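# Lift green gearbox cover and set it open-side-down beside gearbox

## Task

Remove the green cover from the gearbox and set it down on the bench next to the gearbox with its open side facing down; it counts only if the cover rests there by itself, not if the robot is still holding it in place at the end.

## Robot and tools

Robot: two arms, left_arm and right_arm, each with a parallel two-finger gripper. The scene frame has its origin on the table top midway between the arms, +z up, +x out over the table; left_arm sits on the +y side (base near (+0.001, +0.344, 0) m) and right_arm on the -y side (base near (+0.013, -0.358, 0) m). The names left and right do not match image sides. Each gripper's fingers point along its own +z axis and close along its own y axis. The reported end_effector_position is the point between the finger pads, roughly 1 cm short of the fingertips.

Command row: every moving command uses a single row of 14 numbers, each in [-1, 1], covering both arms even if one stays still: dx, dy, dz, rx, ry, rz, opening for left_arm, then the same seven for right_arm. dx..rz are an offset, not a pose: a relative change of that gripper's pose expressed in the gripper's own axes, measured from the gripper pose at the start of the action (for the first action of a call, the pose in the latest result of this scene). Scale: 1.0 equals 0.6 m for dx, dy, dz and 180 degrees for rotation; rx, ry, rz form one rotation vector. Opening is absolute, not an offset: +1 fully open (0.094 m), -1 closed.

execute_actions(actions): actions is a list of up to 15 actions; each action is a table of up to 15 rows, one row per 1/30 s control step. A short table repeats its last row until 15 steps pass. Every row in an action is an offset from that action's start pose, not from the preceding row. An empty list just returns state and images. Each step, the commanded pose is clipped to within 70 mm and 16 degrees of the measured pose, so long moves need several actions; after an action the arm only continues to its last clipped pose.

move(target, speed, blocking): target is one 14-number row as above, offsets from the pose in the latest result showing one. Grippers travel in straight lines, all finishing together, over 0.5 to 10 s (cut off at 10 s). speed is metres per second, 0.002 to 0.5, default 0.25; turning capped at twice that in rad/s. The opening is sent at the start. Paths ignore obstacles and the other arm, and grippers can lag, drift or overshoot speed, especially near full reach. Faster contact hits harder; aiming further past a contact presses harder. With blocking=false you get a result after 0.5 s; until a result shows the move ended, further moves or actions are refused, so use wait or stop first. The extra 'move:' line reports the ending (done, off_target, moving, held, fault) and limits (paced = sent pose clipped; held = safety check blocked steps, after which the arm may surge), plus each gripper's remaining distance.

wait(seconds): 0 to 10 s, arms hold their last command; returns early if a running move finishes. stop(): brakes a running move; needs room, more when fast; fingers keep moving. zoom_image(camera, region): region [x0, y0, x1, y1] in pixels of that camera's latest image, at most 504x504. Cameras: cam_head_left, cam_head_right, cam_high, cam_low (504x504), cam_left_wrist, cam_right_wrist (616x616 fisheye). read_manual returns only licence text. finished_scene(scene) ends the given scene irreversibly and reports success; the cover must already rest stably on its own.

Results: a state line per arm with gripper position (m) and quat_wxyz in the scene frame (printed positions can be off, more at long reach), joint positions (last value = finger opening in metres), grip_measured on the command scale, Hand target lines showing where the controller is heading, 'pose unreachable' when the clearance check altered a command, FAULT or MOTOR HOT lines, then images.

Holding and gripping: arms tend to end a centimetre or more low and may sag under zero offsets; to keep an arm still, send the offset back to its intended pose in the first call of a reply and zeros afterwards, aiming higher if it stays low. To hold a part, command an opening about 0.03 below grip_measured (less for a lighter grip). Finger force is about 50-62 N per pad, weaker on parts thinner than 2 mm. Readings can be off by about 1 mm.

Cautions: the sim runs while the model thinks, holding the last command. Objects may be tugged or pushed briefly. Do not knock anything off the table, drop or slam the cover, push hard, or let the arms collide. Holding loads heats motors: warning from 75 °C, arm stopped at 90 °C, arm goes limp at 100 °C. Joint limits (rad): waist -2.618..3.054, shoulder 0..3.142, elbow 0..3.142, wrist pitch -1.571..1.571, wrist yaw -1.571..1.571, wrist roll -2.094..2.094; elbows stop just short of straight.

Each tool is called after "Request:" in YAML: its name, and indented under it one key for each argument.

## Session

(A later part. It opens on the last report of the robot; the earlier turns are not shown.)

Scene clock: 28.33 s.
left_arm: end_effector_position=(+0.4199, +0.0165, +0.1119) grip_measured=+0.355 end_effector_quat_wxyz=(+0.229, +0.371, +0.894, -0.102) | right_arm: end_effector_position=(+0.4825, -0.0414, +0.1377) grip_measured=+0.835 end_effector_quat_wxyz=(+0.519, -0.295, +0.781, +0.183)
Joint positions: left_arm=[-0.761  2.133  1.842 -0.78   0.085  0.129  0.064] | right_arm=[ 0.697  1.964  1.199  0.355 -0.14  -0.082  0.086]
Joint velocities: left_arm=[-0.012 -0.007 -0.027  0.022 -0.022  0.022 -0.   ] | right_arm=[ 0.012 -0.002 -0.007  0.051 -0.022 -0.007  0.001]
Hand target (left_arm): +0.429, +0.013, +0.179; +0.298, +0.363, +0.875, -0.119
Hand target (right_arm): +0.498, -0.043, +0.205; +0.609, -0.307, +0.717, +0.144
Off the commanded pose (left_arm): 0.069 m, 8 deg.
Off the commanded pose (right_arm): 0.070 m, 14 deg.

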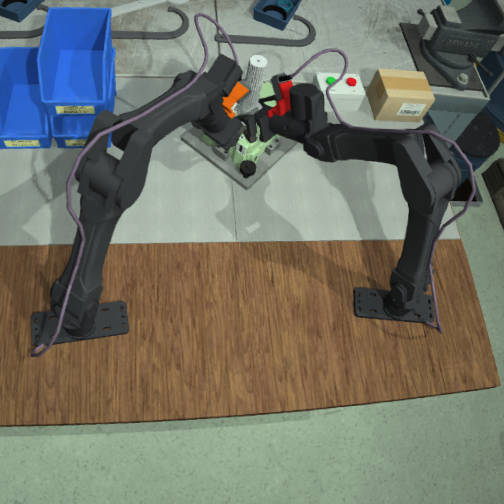

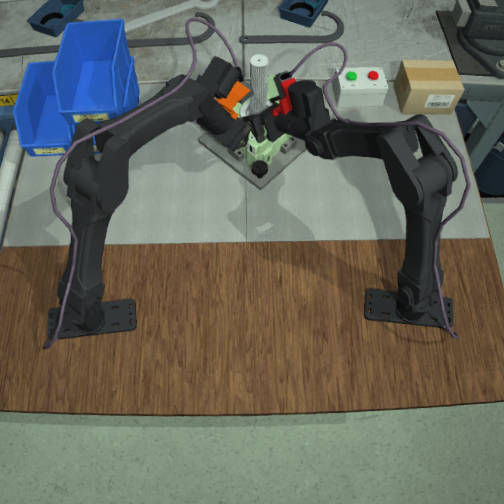

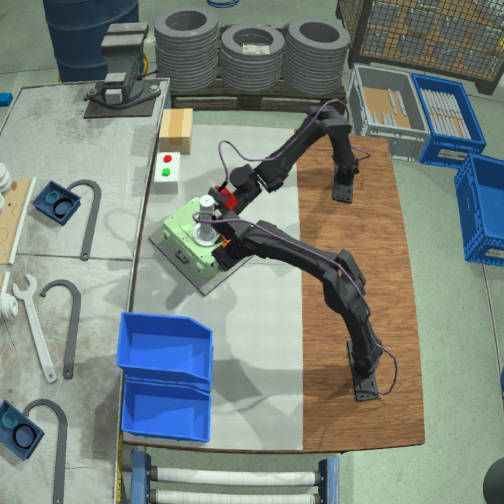

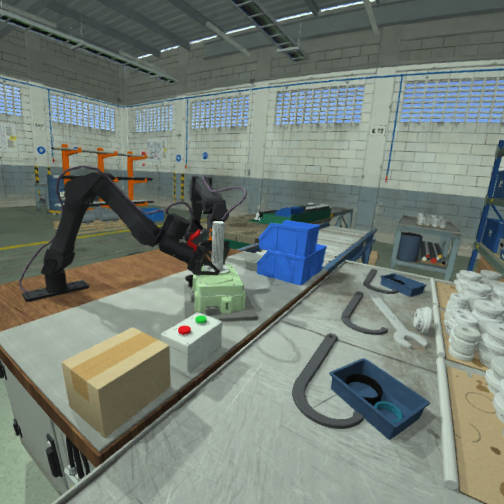

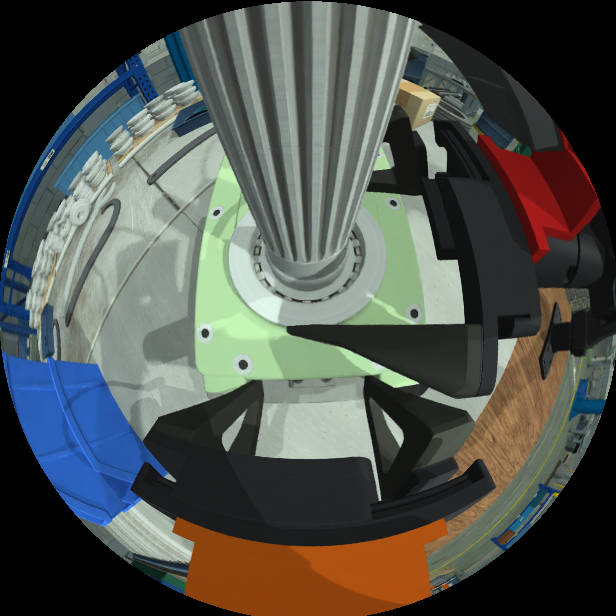

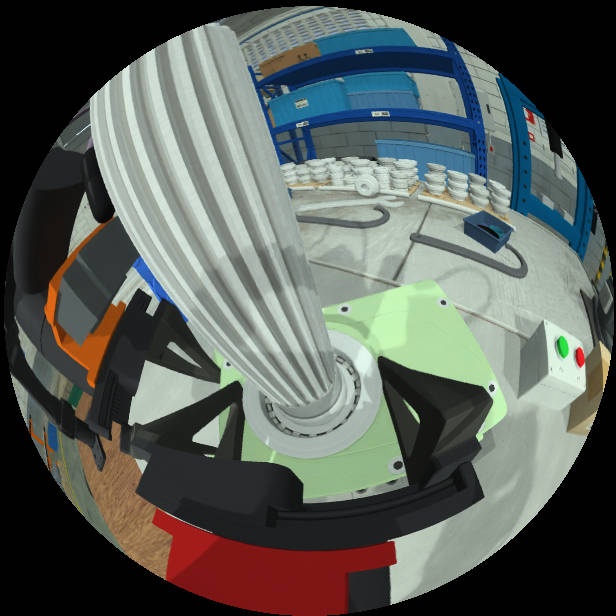

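Request:
execute_actions:
  actions:
    - [[-0.075,0.006,-0.089,-0.0065,-0.0466,0.002,0.44,-0.113,-0.021,-0.017,0.022,-0.060,-0.046,0.77]]
    - [[-0.078,0.007,-0.085,-0.007,-0.048,0.003,0.44,-0.112,-0.023,-0.016,0.020,-0.057,-0.046,0.77]]
    - [[-0.080,0.008,-0.080,-0.008,-0.050,0.003,0.44,-0.111,-0.024,-0.016,0.018,-0.055,-0.045,0.77]]
    - [[-0.083,0.008,-0.077,-0.008,-0.051,0.004,0.44,-0.110,-0.025,-0.016,0.016,-0.053,-0.045,0.77]]
    - [[-0.085,0.009,-0.074,-0.009,-0.052,0.004,0.44,-0.110,-0.026,-0.016,0.015,-0.052,-0.045,0.77]]

Scene clock: 31.27 s.
left_arm: end_effector_position=(+0.4223, +0.0169, +0.1243) grip_measured=+0.355 end_effector_quat_wxyz=(+0.233, +0.367, +0.895, -0.099) | right_arm: end_effector_position=(+0.4845, -0.0403, +0.1525) grip_measured=+0.835 end_effector_quat_wxyz=(+0.531, -0.304, +0.771, +0.178)
Joint positions: left_arm=[-0.761  2.133  1.889 -0.822  0.075  0.123  0.064] | right_arm=[ 0.696  1.946  1.216  0.344 -0.142 -0.109  0.086]
Joint velocities: left_arm=[ 0.007 -0.012 -0.007  0.022  0.081  0.022 -0.   ] | right_arm=[ 0.007 -0.017  0.002 -0.037 -0.022 -0.095 -0.   ]
Hand target (left_arm): +0.437, +0.007, +0.182; +0.306, +0.364, +0.872, -0.118
Hand target (right_arm): +0.500, -0.044, +0.209; +0.602, -0.318, +0.718, +0.148
Off the commanded pose (left_arm): 0.061 m, 9 deg.
Off the commanded pose (right_arm): 0.059 m, 11 deg.

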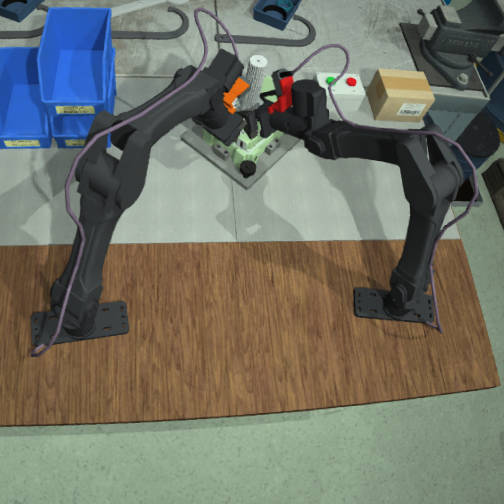

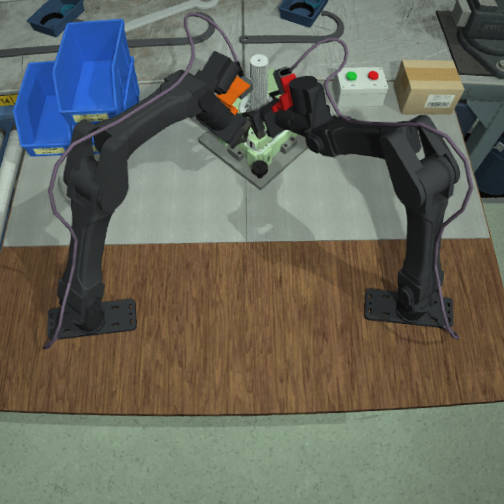

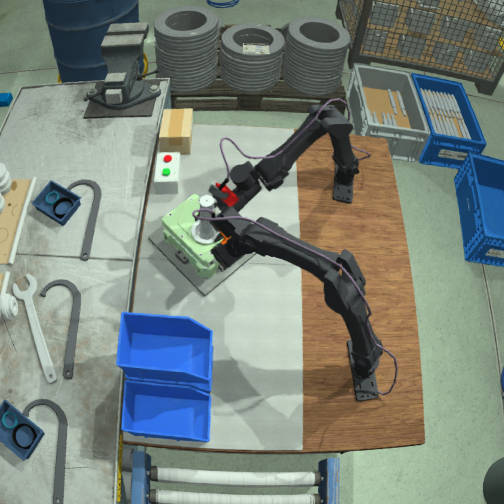

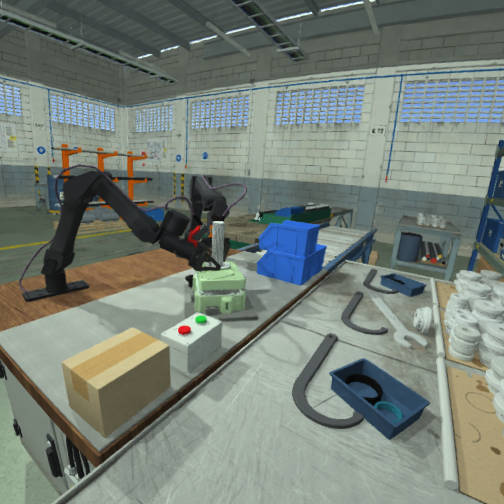

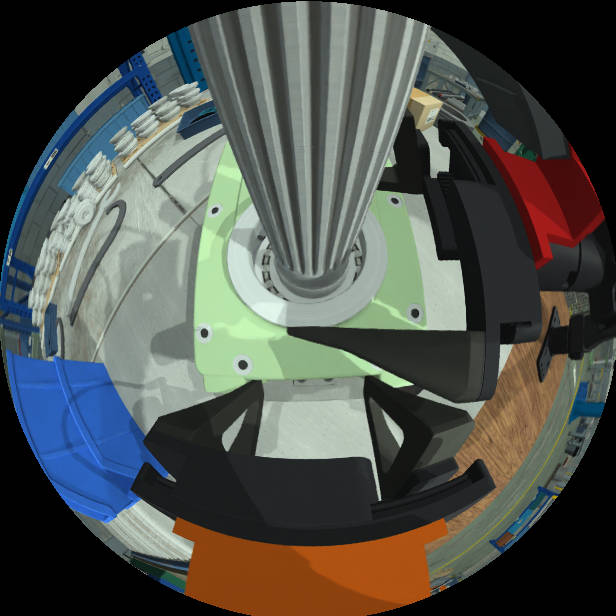

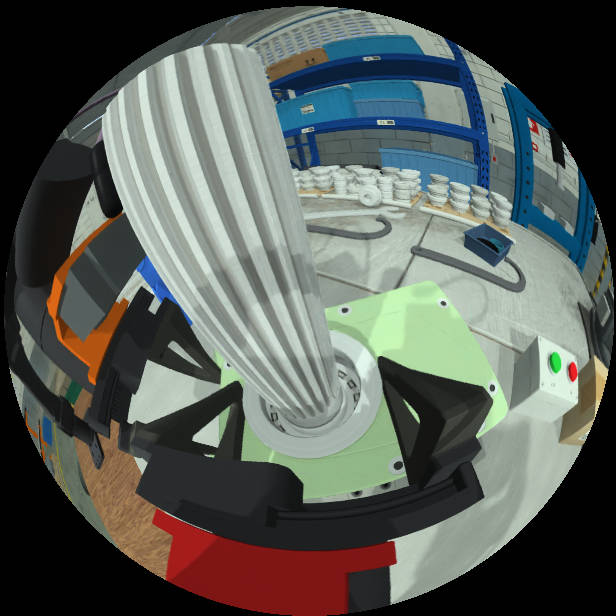

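Request:
execute_actions:
  actions:
    - [[-0.088,0.008,-0.072,-0.010,-0.054,0.005,0.44,-0.109,-0.027,-0.019,0.014,-0.050,-0.045,0.77]]
    - [[-0.09,0.008,-0.070,-0.010,-0.054,0.005,0.44,-0.109,-0.027,-0.020,0.013,-0.049,-0.045,0.77]]
    - [[-0.09,0.008,-0.069,-0.010,-0.054,0.005,0.44,-0.109,-0.027,-0.020,0.013,-0.049,-0.045,0.77]]
    - [[-0.09,0.008,-0.069,-0.010,-0.054,0.005,0.44,-0.109,-0.027,-0.020,0.013,-0.049,-0.045,0.77]]
    - [[-0.09,0.008,-0.069,-0.010,-0.054,0.005,0.44,-0.109,-0.027,-0.020,0.013,-0.049,-0.045,0.77]]
    - [[-0.09,0.008,-0.069,-0.010,-0.054,0.005,0.44,-0.109,-0.027,-0.020,0.013,-0.049,-0.045,0.77]]

Scene clock: 35.20 s.
left_arm: end_effector_position=(+0.4271, +0.0195, +0.1768) grip_measured=+0.355 end_effector_quat_wxyz=(+0.243, +0.352, +0.899, -0.091) | right_arm: end_effector_position=(+0.4895, -0.0370, +0.2083) grip_measured=+0.835 end_effector_quat_wxyz=(+0.557, -0.326, +0.744, +0.174)
Joint positions: left_arm=[-0.761  2.152  2.122 -1.019  0.048  0.096  0.064] | right_arm=[ 0.689  1.888  1.319  0.239 -0.168 -0.167  0.086]
Joint velocities: left_arm=[-0.007  0.012 -0.012  0.007 -0.022  0.022 -0.001] | right_arm=[-0.007 -0.007  0.002 -0.022 -0.139  0.081 -0.001]
Hand target (left_arm): +0.444, +0.008, +0.233; +0.327, +0.347, +0.873, -0.106
Hand target (right_arm): +0.500, -0.041, +0.266; +0.627, -0.347, +0.684, +0.138
Off the commanded pose (left_arm): 0.060 m, 10 deg.
Off the commanded pose (right_arm): 0.060 m, 12 deg.

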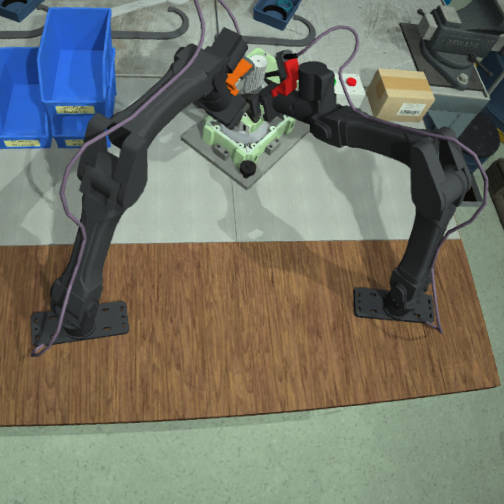

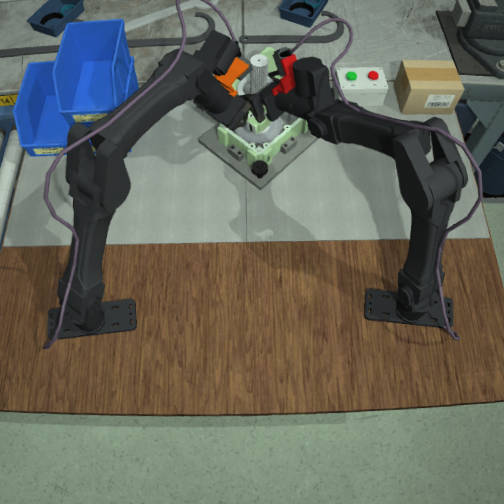

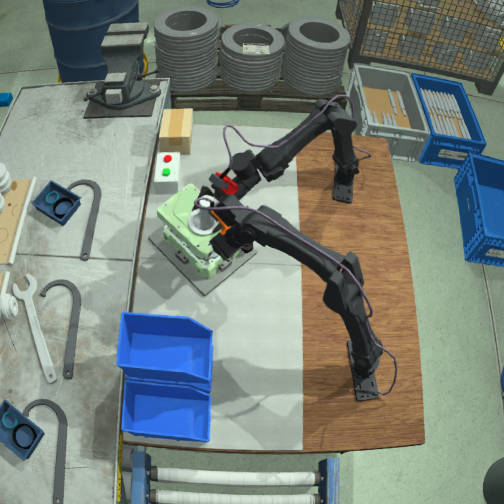

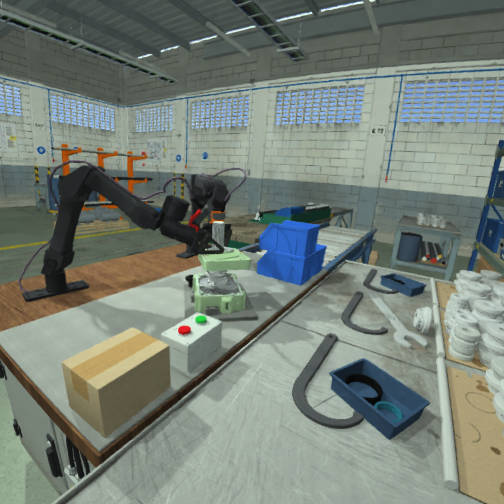

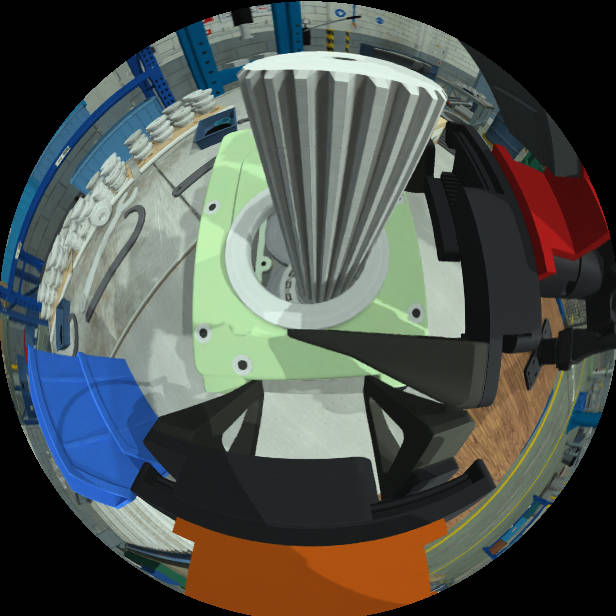

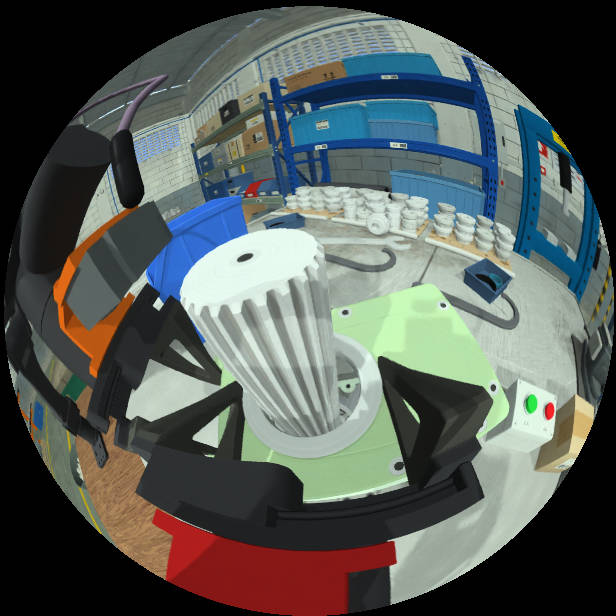

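Request:
execute_actions:
  actions:
    - [[-0.092,-0.010,-0.067,-0.010,-0.056,0.005,0.44,-0.104,-0.023,-0.036,0.012,-0.043,-0.038,0.77]]
    - [[-0.092,-0.010,-0.067,-0.010,-0.056,0.005,0.44,-0.104,-0.023,-0.036,0.012,-0.043,-0.038,0.77]]
    - [[-0.092,-0.006,-0.067,-0.010,-0.056,0.005,0.44,-0.105,-0.023,-0.033,0.012,-0.043,-0.038,0.77]]
    - [[-0.092,-0.004,-0.067,-0.010,-0.056,0.005,0.44,-0.106,-0.023,-0.031,0.012,-0.043,-0.038,0.77]]

Scene clock: 37.83 s.
left_arm: end_effector_position=(+0.4208, +0.0055, +0.2431) grip_measured=+0.355 end_effector_quat_wxyz=(+0.267, +0.358, +0.892, -0.065) | right_arm: end_effector_position=(+0.4807, -0.0534, +0.2772) grip_measured=+0.835 end_effector_quat_wxyz=(+0.584, -0.325, +0.725, +0.168)
Joint positions: left_arm=[-0.817  2.32   2.679 -1.375 -0.039  0.081  0.064] | right_arm=[ 0.669  1.763  1.384  0.109 -0.176 -0.189  0.086]
Joint velocities: left_arm=[-0.002  0.1    0.198 -0.066  0.051  0.007 -0.   ] | right_arm=[ 0.022  0.017 -0.017  0.037  0.022  0.037 -0.001]
Hand target (left_arm): +0.431, -0.012, +0.292; +0.349, +0.351, +0.864, -0.091
Hand target (right_arm): +0.483, -0.059, +0.328; +0.640, -0.341, +0.675, +0.139
Off the commanded pose (left_arm): 0.054 m, 10 deg.
Off the commanded pose (right_arm): 0.051 m, 10 deg.

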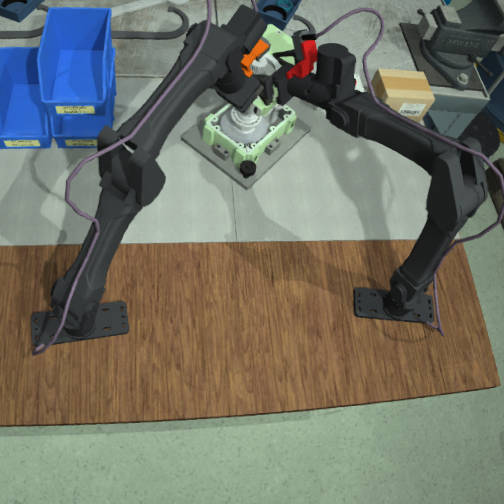

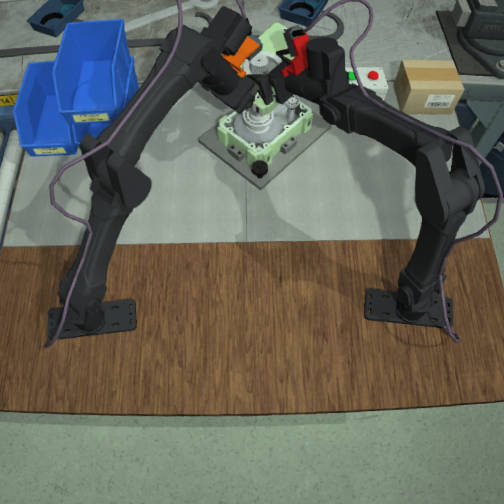

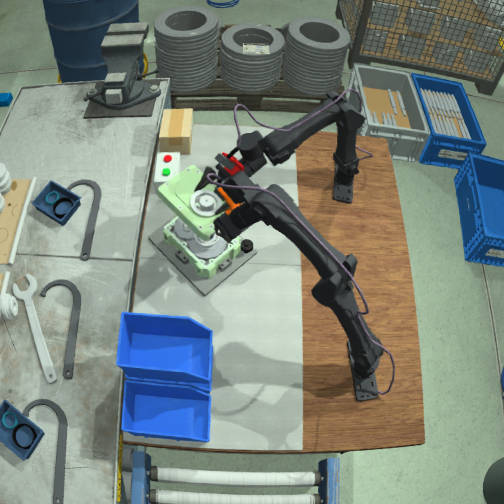

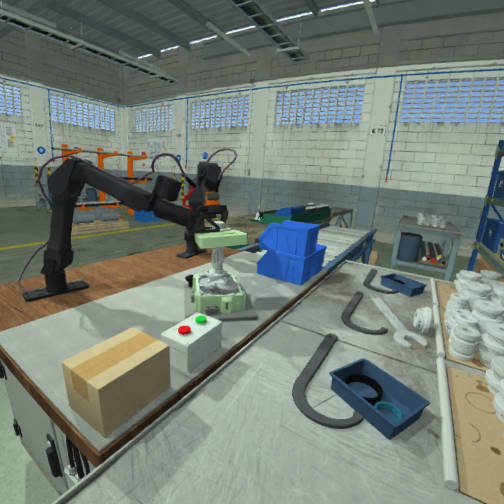

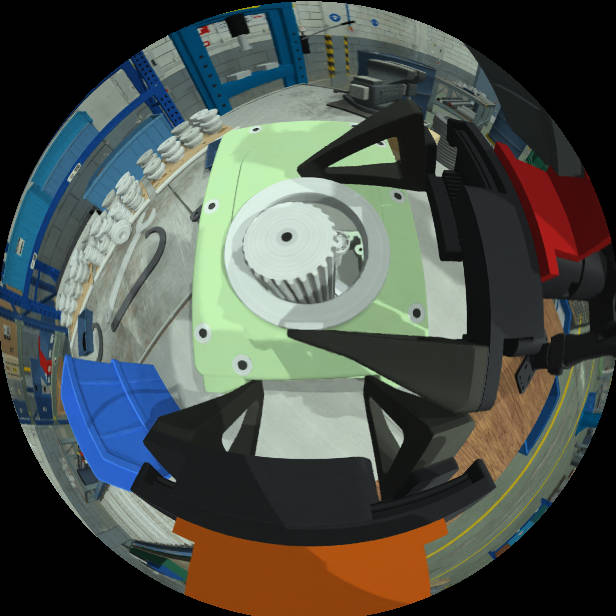

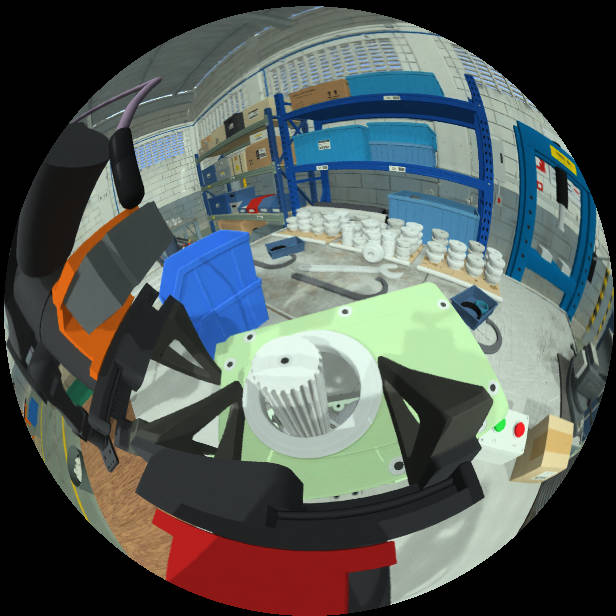

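Request:
execute_actions:
  actions:
    - [[-0.070,0.010,-0.088,-0.010,-0.056,0.005,0.44,-0.096,-0.010,-0.020,0.008,-0.043,-0.028,0.77]]
    - [[-0.070,0.010,-0.088,-0.010,-0.056,0.005,0.44,-0.096,-0.010,-0.020,0.008,-0.043,-0.028,0.77]]
    - [[-0.072,0.008,-0.088,-0.010,-0.056,0.005,0.44,-0.096,-0.012,-0.022,0.008,-0.043,-0.028,0.77]]

Scene clock: 40.33 s.
left_arm: end_effector_position=(+0.4177, +0.0112, +0.2648) grip_measured=+0.355 end_effector_quat_wxyz=(+0.284, +0.360, +0.887, -0.059) | right_arm: end_effector_position=(+0.4786, -0.0499, +0.2953) grip_measured=+0.835 end_effector_quat_wxyz=(+0.580, -0.309, +0.728, +0.194)
Joint positions: left_arm=[-0.819  2.343  2.811 -1.453 -0.057  0.095  0.064] | right_arm=[ 0.669  1.757  1.438  0.06  -0.199 -0.132  0.086]
Joint velocities: left_arm=[ 0.007 -0.002 -0.012 -0.022 -0.007 -0.051  0.   ] | right_arm=[-0.017 -0.002 -0.002  0.007  0.051 -0.037 -0.   ]
Hand target (left_arm): +0.417, +0.010, +0.332; +0.374, +0.352, +0.854, -0.078
Hand target (right_arm): +0.478, -0.053, +0.355; +0.645, -0.319, +0.672, +0.176
Off the commanded pose (left_arm): 0.069 m, 10 deg.
Off the commanded pose (right_arm): 0.060 m, 10 deg.
elbow stopped short (left arm): the move would have taken joint 3 (elbow) straighter than the controller allows; a more bent joint 3 avoids this.

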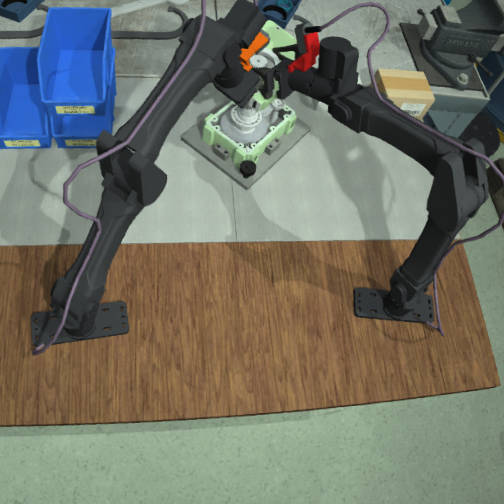

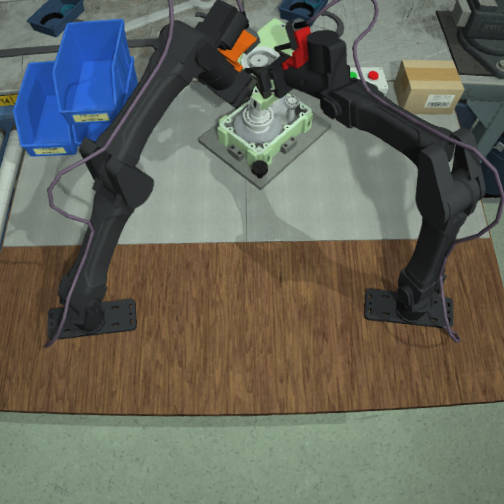

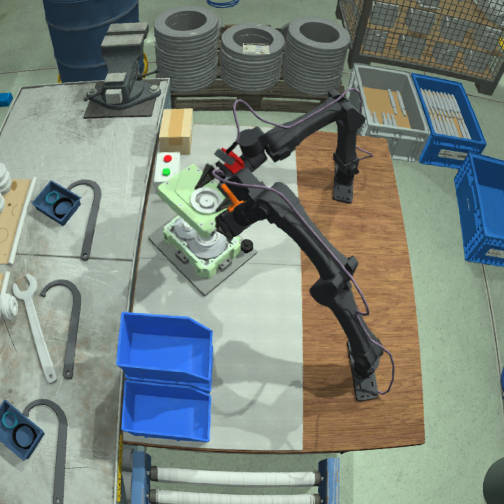

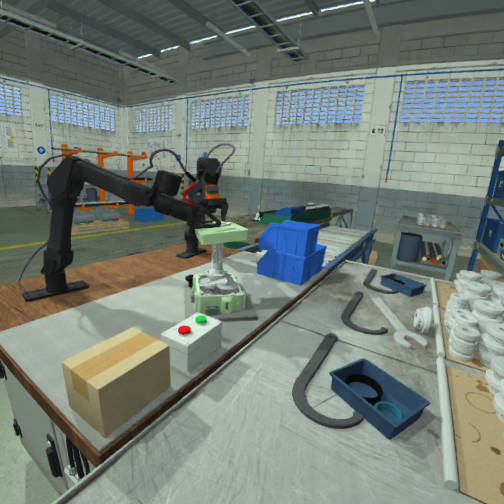

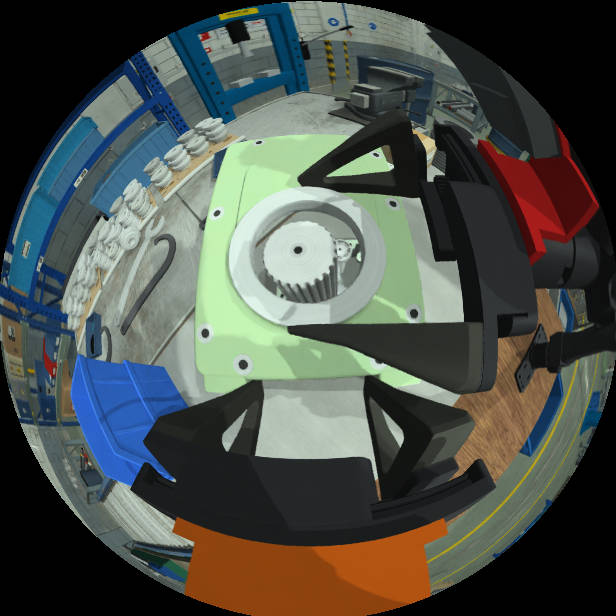

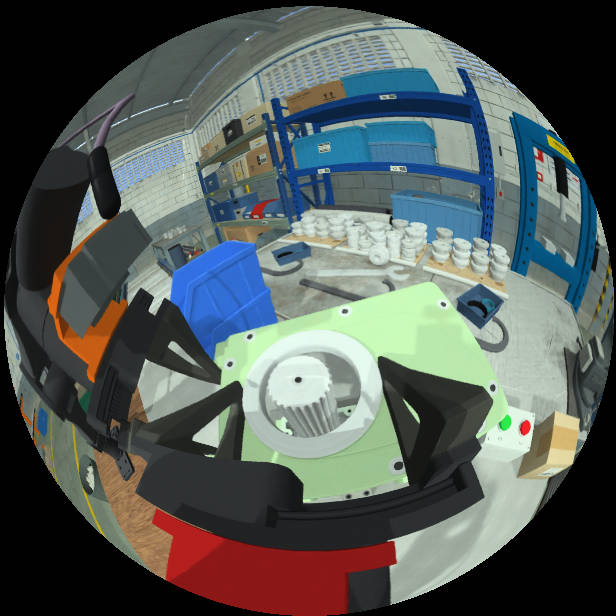

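Request:
execute_actions:
  actions:
    - [[-0.055,0.010,-0.096,-0.010,-0.080,0.005,0.44,-0.100,-0.012,-0.017,0.008,-0.043,-0.030,0.77]]
    - [[-0.055,0.010,-0.096,-0.010,-0.085,0.005,0.44,-0.102,-0.012,-0.017,0.008,-0.043,-0.030,0.77]]
    - [[-0.055,0.010,-0.096,-0.010,-0.085,0.005,0.44,-0.102,-0.012,-0.018,0.008,-0.043,-0.030,0.77]]

Scene clock: 42.70 s.
left_arm: end_effector_position=(+0.3949, +0.0367, +0.2991) grip_measured=+0.363 end_effector_quat_wxyz=(+0.398, +0.317, +0.856, -0.090) | right_arm: end_effector_position=(+0.4605, -0.0225, +0.3288) grip_measured=+0.835 end_effector_quat_wxyz=(+0.572, -0.330, +0.717, +0.223)
Joint positions: left_arm=[-0.82   1.797  1.918 -0.856 -0.089  0.052  0.064] | right_arm=[ 0.72   1.761  1.57  -0.065 -0.226 -0.119  0.086]
Joint velocities: left_arm=[ 0.002 -0.007 -0.007 -0.051  0.022  0.007  0.001] | right_arm=[ 0.012  0.002 -0.002 -0.051 -0.037  0.051 -0.001]
Hand target (left_arm): +0.391, +0.038, +0.352; +0.464, +0.318, +0.820, -0.102
Hand target (right_arm): +0.469, -0.033, +0.380; +0.637, -0.334, +0.667, +0.195
Off the commanded pose (left_arm): 0.053 m, 9 deg.
Off the commanded pose (right_arm): 0.053 m, 10 deg.

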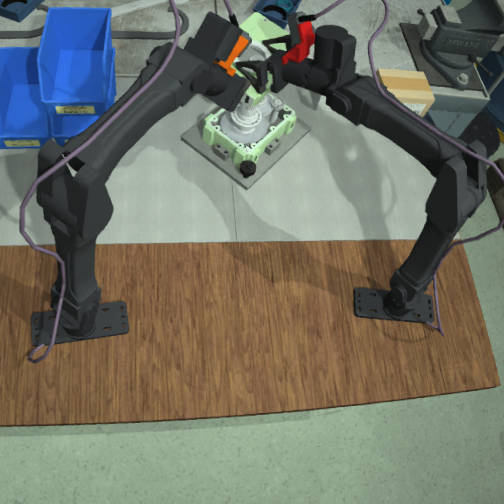

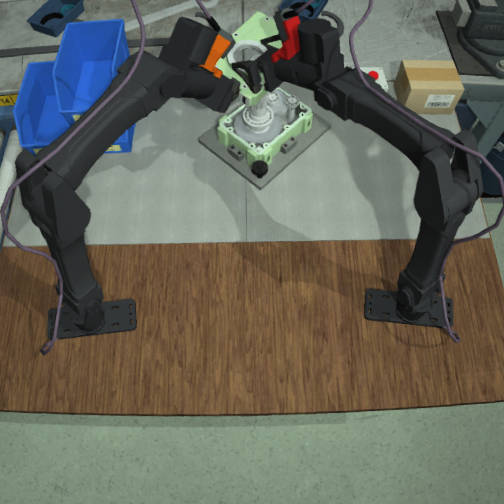

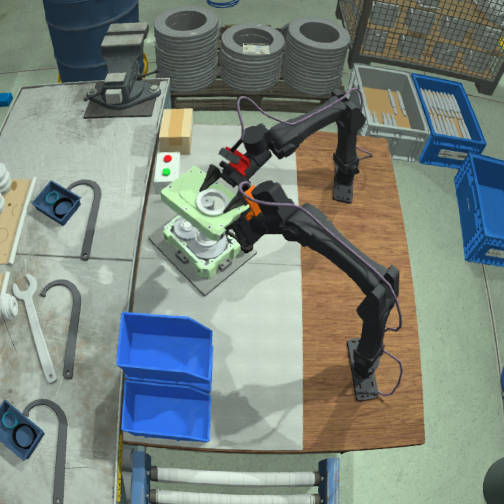

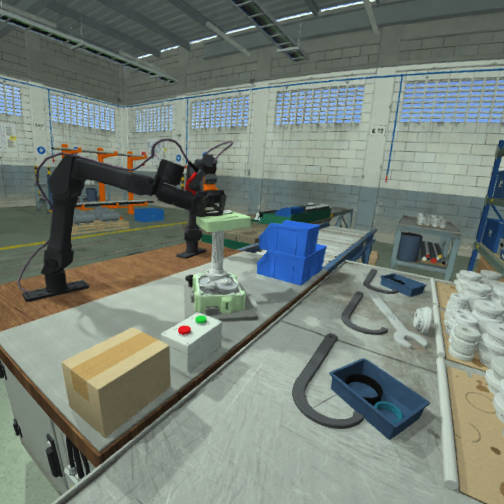

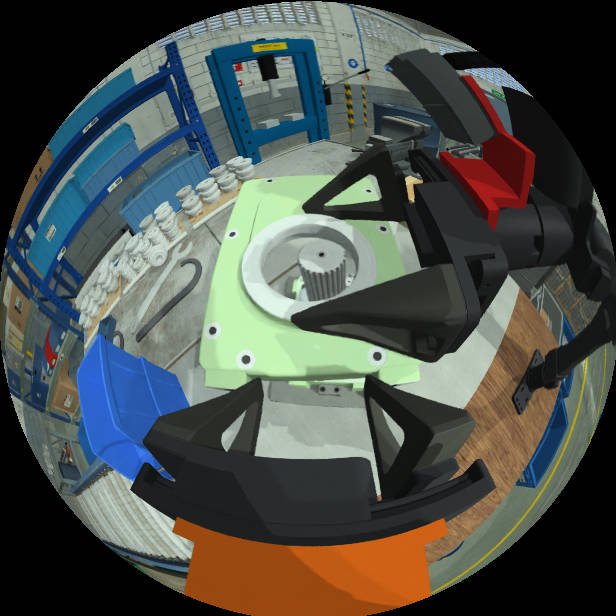

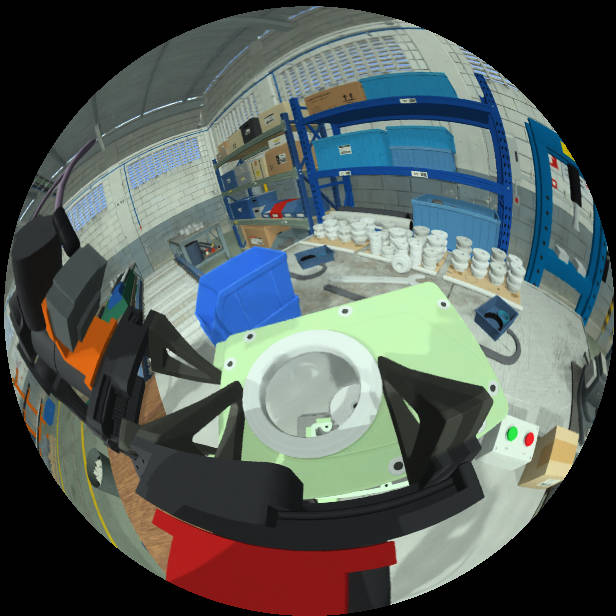

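Request:
execute_actions:
  actions:
    - [[-0.090,0.010,-0.064,-0.005,-0.048,0.002,0.44,-0.104,-0.020,-0.020,0.010,-0.032,-0.034,0.77]]
    - [[-0.090,0.010,-0.064,-0.005,-0.048,0.002,0.44,-0.104,-0.020,-0.020,0.010,-0.032,-0.034,0.77]]
    - [[-0.085,0.006,-0.060,-0.005,-0.048,0.002,0.44,-0.098,-0.020,-0.022,0.010,-0.032,-0.034,0.77]]

Scene clock: 44.97 s.
left_arm: end_effector_position=(+0.3970, +0.0389, +0.3589) grip_measured=+0.364 end_effector_quat_wxyz=(+0.422, +0.299, +0.851, -0.093) | right_arm: end_effector_position=(+0.4631, -0.0188, +0.3920) grip_measured=+0.835 end_effector_quat_wxyz=(+0.564, -0.355, +0.716, +0.209)
Joint positions: left_arm=[-0.822  1.88   2.251 -1.052 -0.111  0.032  0.064] | right_arm=[ 0.72   1.848  1.967 -0.407 -0.236 -0.174  0.086]
Joint velocities: left_arm=[ 0.017  0.056  0.027 -0.007 -0.066 -0.007  0.001] | right_arm=[-0.012  0.027  0.007 -0.051  0.022 -0.037 -0.001]
Hand target (left_arm): +0.396, +0.035, +0.403; +0.480, +0.296, +0.819, -0.108
Hand target (right_arm): +0.467, -0.025, +0.433; +0.618, -0.361, +0.673, +0.187
Off the commanded pose (left_arm): 0.045 m, 8 deg.
Off the commanded pose (right_arm): 0.043 m, 8 deg.

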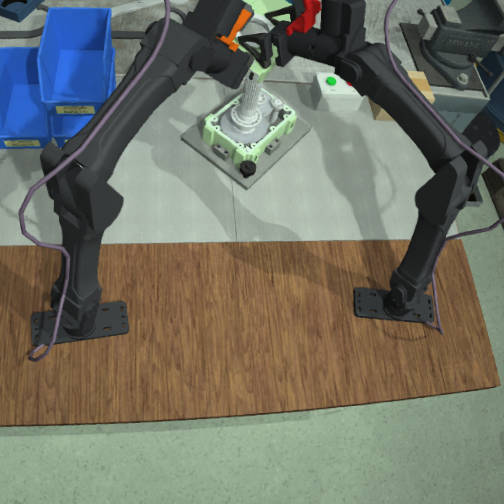

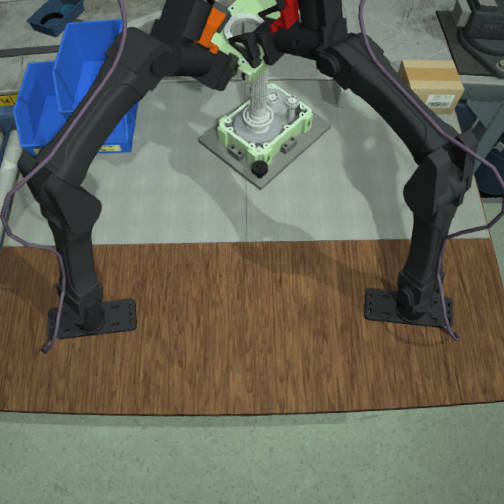

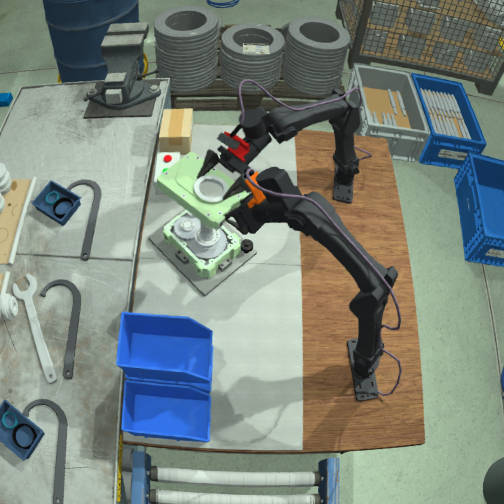

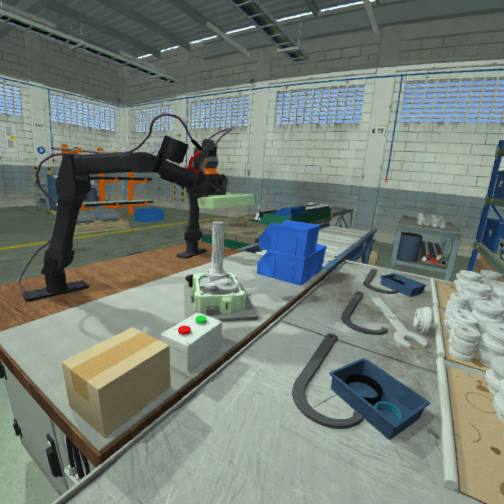

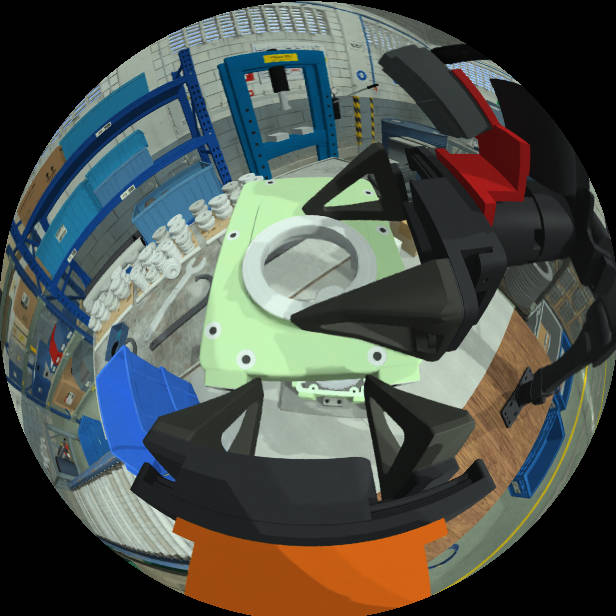

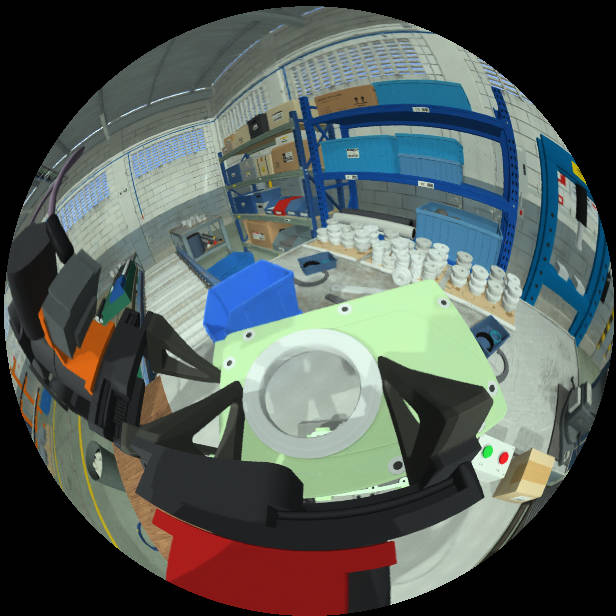

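Request:
execute_actions:
  actions:
    - [[-0.058,-0.030,-0.039,0.002,-0.045,-0.003,0.44,-0.060,-0.018,-0.050,0.010,-0.030,-0.036,0.77]]
    - [[-0.056,-0.042,-0.037,0.004,-0.044,-0.004,0.44,-0.053,-0.018,-0.062,0.010,-0.028,-0.036,0.77]]
    - [[-0.056,-0.042,-0.037,0.004,-0.044,-0.004,0.44,-0.053,-0.018,-0.062,0.010,-0.028,-0.036,0.77]]
    - [[-0.056,-0.042,-0.037,0.004,-0.044,-0.004,0.44,-0.053,-0.018,-0.062,0.010,-0.028,-0.036,0.77]]
    - [[-0.056,-0.042,-0.037,0.004,-0.044,-0.004,0.44,-0.053,-0.018,-0.062,0.010,-0.028,-0.036,0.77]]

Scene clock: 48.10 s.
left_arm: end_effector_position=(+0.3321, -0.0331, +0.3345) grip_measured=+0.364 end_effector_quat_wxyz=(+0.403, +0.264, +0.870, -0.105) | right_arm: end_effector_position=(+0.4047, -0.0830, +0.3623) grip_measured=+0.835 end_effector_quat_wxyz=(+0.450, -0.405, +0.775, +0.183)
Joint positions: left_arm=[-1.084  1.914  2.224 -1.065 -0.307 -0.237  0.064] | right_arm=[ 0.644  1.691  1.924 -0.823 -0.315 -0.299  0.086]
Joint velocities: left_arm=[-0.007 -0.002 -0.002 -0.037 -0.007 -0.007  0.001] | right_arm=[-0.007 -0.002 -0.007  0.007 -0.022 -0.022 -0.   ]
Hand target (left_arm): +0.331, -0.040, +0.381; +0.460, +0.258, +0.839, -0.135
Hand target (right_arm): +0.406, -0.091, +0.417; +0.526, -0.418, +0.723, +0.162
Off the commanded pose (left_arm): 0.047 m, 8 deg.
Off the commanded pose (right_arm): 0.056 m, 11 deg.

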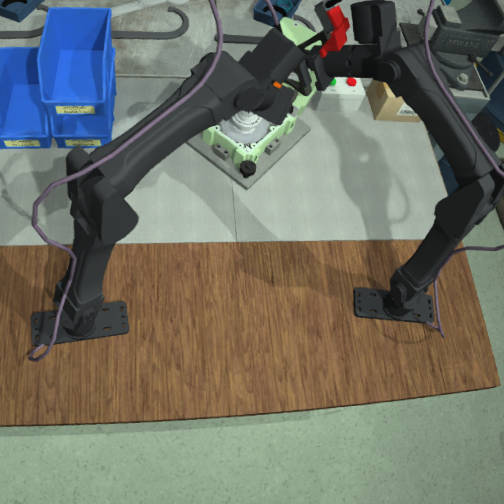

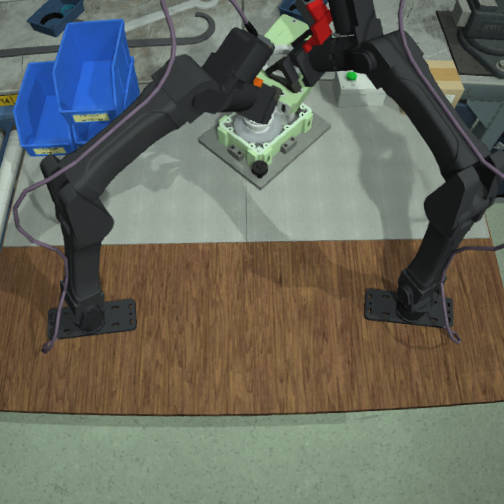

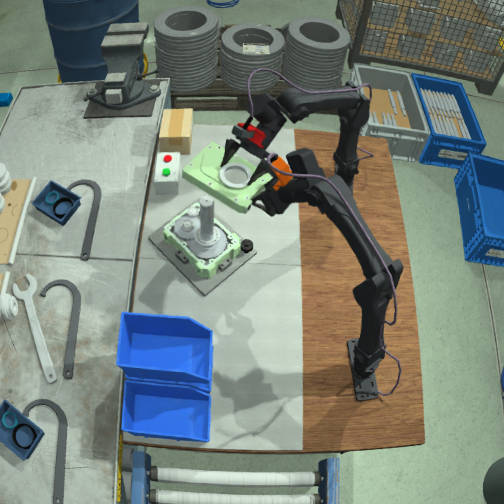

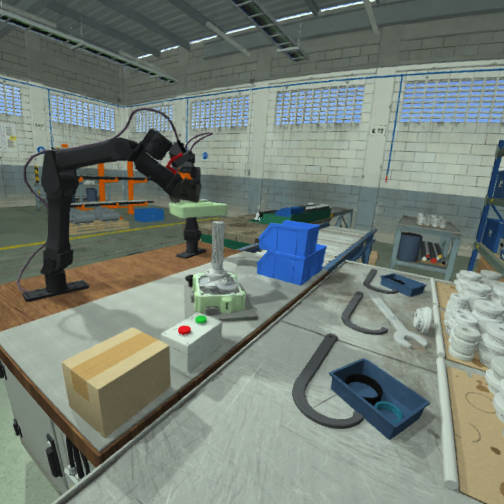

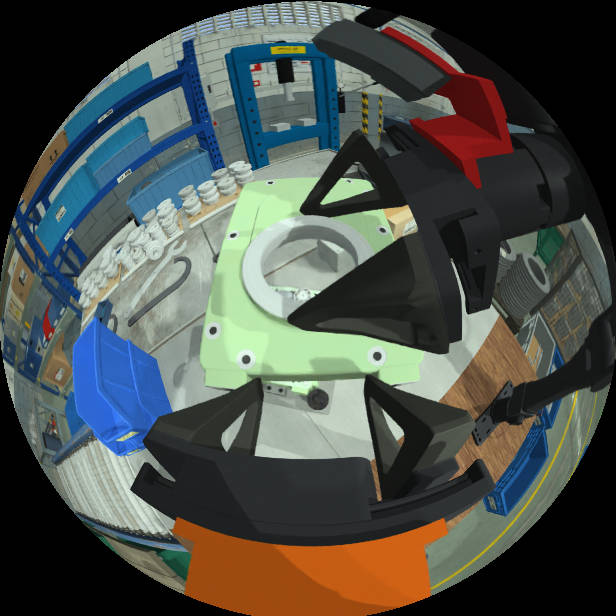

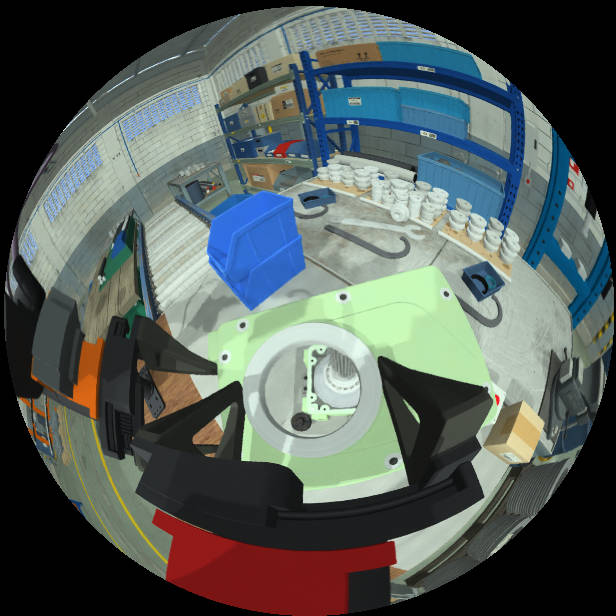

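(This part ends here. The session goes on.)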